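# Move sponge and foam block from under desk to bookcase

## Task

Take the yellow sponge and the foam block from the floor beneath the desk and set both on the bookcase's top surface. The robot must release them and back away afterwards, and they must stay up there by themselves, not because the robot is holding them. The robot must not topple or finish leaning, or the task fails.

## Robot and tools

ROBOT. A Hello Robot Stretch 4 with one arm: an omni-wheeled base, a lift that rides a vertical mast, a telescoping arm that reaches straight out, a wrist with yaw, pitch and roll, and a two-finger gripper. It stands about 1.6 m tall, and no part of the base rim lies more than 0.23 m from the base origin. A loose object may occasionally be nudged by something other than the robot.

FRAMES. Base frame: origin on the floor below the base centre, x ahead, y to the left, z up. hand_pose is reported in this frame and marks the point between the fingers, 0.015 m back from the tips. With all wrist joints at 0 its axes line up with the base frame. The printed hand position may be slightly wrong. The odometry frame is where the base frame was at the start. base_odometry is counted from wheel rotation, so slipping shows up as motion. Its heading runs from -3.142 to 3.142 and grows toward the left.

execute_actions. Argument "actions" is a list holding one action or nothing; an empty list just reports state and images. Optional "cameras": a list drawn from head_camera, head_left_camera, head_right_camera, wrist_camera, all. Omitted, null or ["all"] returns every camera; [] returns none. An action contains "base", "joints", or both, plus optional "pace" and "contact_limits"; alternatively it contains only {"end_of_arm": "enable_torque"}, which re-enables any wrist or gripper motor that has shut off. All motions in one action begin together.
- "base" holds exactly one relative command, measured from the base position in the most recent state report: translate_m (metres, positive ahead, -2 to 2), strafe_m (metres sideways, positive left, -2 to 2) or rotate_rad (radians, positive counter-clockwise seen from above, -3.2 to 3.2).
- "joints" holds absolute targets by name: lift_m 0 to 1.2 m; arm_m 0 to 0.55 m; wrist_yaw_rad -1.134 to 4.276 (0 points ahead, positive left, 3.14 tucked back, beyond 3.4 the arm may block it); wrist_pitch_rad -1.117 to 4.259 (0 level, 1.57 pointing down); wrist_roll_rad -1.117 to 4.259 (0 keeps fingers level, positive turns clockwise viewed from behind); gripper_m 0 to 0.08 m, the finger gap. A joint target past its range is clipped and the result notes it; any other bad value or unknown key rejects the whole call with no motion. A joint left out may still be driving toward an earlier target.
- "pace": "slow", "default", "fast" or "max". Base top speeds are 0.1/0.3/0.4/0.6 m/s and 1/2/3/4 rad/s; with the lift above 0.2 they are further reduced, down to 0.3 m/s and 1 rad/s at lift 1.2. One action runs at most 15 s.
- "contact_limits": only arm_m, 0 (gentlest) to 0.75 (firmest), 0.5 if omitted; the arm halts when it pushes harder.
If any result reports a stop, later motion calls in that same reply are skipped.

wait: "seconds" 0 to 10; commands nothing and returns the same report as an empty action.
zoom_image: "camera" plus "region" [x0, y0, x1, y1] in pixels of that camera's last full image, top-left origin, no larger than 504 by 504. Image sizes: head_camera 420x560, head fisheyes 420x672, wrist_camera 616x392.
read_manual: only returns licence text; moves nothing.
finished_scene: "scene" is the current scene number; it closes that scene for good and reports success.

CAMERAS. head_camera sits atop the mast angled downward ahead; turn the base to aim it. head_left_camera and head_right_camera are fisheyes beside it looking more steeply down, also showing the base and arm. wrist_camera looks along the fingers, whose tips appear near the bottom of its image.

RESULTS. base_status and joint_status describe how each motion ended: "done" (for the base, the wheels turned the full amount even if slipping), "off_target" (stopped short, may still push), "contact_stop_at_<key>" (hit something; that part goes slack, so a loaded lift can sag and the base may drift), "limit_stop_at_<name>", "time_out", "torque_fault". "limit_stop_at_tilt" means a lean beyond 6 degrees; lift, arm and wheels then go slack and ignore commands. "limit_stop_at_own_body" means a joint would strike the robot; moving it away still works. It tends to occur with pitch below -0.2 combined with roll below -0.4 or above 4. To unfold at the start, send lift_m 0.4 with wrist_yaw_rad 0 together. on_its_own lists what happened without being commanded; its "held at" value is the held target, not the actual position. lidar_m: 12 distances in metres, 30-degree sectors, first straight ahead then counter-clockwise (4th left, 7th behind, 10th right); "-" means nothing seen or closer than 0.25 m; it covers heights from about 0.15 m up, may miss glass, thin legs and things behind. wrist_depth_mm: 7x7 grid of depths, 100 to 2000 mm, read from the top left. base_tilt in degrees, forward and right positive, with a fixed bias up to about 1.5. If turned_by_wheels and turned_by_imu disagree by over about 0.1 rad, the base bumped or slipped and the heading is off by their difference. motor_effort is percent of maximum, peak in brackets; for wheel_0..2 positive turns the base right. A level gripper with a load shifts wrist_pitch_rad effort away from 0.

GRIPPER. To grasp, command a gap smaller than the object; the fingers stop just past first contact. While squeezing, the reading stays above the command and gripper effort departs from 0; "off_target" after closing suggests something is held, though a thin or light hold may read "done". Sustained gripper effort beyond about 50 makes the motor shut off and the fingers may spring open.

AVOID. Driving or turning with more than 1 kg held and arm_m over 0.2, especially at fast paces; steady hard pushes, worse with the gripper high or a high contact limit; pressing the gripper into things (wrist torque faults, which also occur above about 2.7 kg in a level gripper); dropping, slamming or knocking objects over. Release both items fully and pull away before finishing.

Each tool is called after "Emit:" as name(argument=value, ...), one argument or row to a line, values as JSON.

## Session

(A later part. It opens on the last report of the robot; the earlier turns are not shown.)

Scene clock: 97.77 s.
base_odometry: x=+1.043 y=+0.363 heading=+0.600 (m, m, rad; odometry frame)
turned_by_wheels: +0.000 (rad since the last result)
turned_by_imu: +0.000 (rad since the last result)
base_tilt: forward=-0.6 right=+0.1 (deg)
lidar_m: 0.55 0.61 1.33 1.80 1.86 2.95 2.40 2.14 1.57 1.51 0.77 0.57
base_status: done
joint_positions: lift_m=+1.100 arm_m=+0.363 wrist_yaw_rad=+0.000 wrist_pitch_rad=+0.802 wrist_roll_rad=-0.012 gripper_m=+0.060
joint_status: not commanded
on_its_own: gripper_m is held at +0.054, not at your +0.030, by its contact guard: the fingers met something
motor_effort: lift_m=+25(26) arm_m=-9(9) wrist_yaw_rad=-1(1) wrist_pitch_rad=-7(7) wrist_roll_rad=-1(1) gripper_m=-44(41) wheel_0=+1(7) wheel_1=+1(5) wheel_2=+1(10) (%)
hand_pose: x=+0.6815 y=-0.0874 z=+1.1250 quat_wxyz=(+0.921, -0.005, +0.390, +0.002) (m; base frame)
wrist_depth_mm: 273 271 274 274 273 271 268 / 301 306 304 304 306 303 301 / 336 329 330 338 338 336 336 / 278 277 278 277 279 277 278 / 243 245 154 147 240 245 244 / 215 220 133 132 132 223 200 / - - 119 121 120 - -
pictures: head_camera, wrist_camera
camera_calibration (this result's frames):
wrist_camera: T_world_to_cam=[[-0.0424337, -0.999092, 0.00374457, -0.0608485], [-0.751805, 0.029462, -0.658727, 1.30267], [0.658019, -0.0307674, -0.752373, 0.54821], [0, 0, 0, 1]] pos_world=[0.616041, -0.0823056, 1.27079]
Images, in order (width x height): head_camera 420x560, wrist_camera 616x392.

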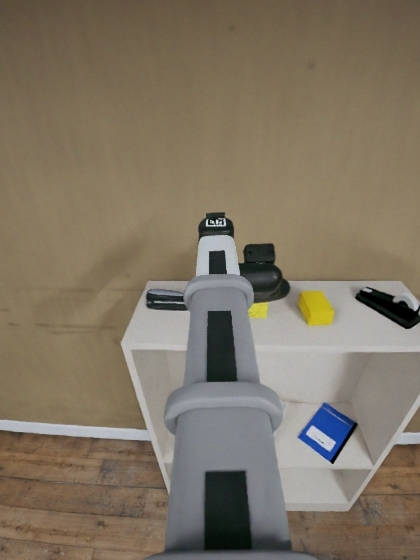

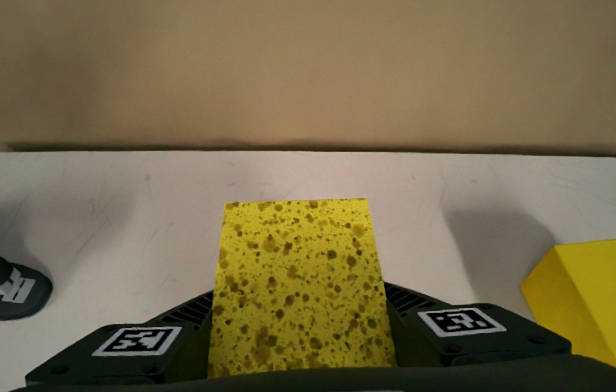

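Emit:
execute_actions(
  actions=[
    {"joints":{"lift_m":1.063},"pace":"slow"},
  ],
  cameras=[],
)

Emit:
execute_actions(
  actions=[
    {"joints":{"gripper_m":0.08}},
  ],
  cameras=[],
)

Emit:
execute_actions(
  actions=[
    {"base":{"translate_m":-0.2},"joints":{"arm_m":0}},
  ],
  cameras=["head_camera"],
)

Emit:
finished_scene(
  scene=1,
)

Scene clock: 102.23 s.
base_odometry: x=+1.043 y=+0.363 heading=+0.600 (m, m, rad; odometry frame)
turned_by_wheels: +0.000 (rad since the last result)
turned_by_imu: -0.001 (rad since the last result)
base_tilt: forward=-0.6 right=+0.0 (deg)
lidar_m: 0.55 0.61 1.32 1.80 1.88 2.96 2.41 2.12 1.57 1.51 0.76 0.58
base_status: not commanded
joint_positions: lift_m=+1.063 arm_m=+0.363 wrist_yaw_rad=+0.000 wrist_pitch_rad=+0.802 wrist_roll_rad=-0.012 gripper_m=+0.060
joint_status: all done
on_its_own: gripper_m is held at +0.054, not at your +0.030, by its contact guard: the fingers met something
motor_effort: lift_m=+17(23) arm_m=-9(9) wrist_yaw_rad=-1(1) wrist_pitch_rad=-7(6) wrist_roll_rad=-1(2) gripper_m=-43(44) wheel_0=+2(1) wheel_1=+2(1) wheel_2=+0(0) (%)
hand_pose: x=+0.6815 y=-0.0874 z=+1.0888 quat_wxyz=(+0.921, -0.005, +0.390, +0.002) (m; base frame)
wrist_depth_mm: 272 273 274 273 273 272 270 / 303 303 306 306 303 304 301 / 266 265 264 264 265 265 267 / 229 229 229 229 229 230 229 / 201 202 154 147 198 202 198 / 179 180 133 132 132 185 183 / - - 119 121 120 - -
pictures: none
No camera images: the call's "cameras" was empty. Leave "cameras" out to get every camera's image.

Scene clock: 103.17 s.
base_odometry: x=+1.043 y=+0.363 heading=+0.600 (m, m, rad; odometry frame)
turned_by_wheels: +0.000 (rad since the last result)
turned_by_imu: +0.000 (rad since the last result)
base_tilt: forward=-0.5 right=+0.2 (deg)
lidar_m: 0.55 0.61 1.33 1.83 1.88 2.96 2.42 2.15 1.56 1.52 0.76 0.58
base_status: not commanded
joint_positions: lift_m=+1.063 arm_m=+0.363 wrist_yaw_rad=+0.000 wrist_pitch_rad=+0.802 wrist_roll_rad=-0.012 gripper_m=+0.080
joint_status: all done
motor_effort: lift_m=+17(17) arm_m=-9(10) wrist_yaw_rad=+0(0) wrist_pitch_rad=-7(7) wrist_roll_rad=-1(1) gripper_m=+0(41) wheel_0=+1(1) wheel_1=+2(1) wheel_2=+0(1) (%)
hand_pose: x=+0.6815 y=-0.0874 z=+1.0888 quat_wxyz=(+0.921, -0.005, +0.390, +0.002) (m; base frame)
wrist_depth_mm: 272 272 274 274 273 272 270 / 303 304 306 306 306 303 303 / 266 264 264 264 264 265 267 / 229 229 230 229 229 230 229 / 202 202 157 150 198 202 196 / 179 181 138 134 137 135 - / - - 125 123 123 - -
pictures: none
No camera images: the call's "cameras" was empty. Leave "cameras" out to get every camera's image.

Scene clock: 105.37 s.
base_odometry: x=+0.878 y=+0.250 heading=+0.600 (m, m, rad; odometry frame)
turned_by_wheels: +0.000 (rad since the last result)
turned_by_imu: -0.001 (rad since the last result)
base_tilt: forward=-0.5 right=+0.1 (deg)
lidar_m: 0.76 0.81 1.62 1.79 1.87 2.75 2.19 2.15 1.56 1.50 1.44 0.79
base_status: done
joint_positions: lift_m=+1.063 arm_m=+0.002 wrist_yaw_rad=+0.000 wrist_pitch_rad=+0.802 wrist_roll_rad=-0.012 gripper_m=+0.080
joint_status: all done
motor_effort: lift_m=+17(17) arm_m=-10(9) wrist_yaw_rad=+1(1) wrist_pitch_rad=-8(8) wrist_roll_rad=-1(1) gripper_m=+1(2) wheel_0=+0(6) wheel_1=-1(6) wheel_2=+0(8) (%)
hand_pose: x=+0.3205 y=-0.0874 z=+1.0887 quat_wxyz=(+0.921, -0.005, +0.390, +0.002) (m; base frame)
wrist_depth_mm: 809 676 778 788 778 759 627 / 931 699 866 866 854 842 654 / 1078 809 1008 991 991 917 991 / 1255 1160 1060 1025 1042 917 1205 / 1430 1397 960 960 960 1060 1397 / 1255 1308 1205 1205 157 135 1308 / - - 1182 1229 1182 - -
pictures: head_camera
Images, in order (width x height): head_camera 420x560.

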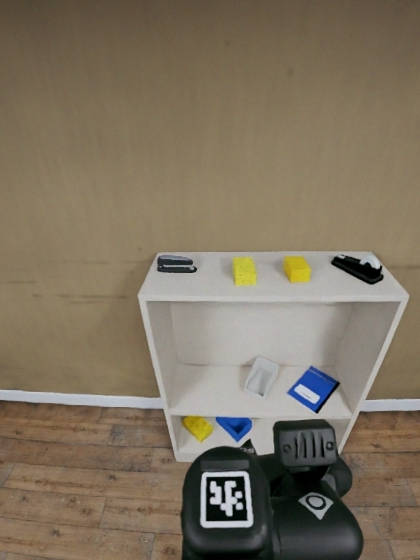

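The scene is finished: the task was done.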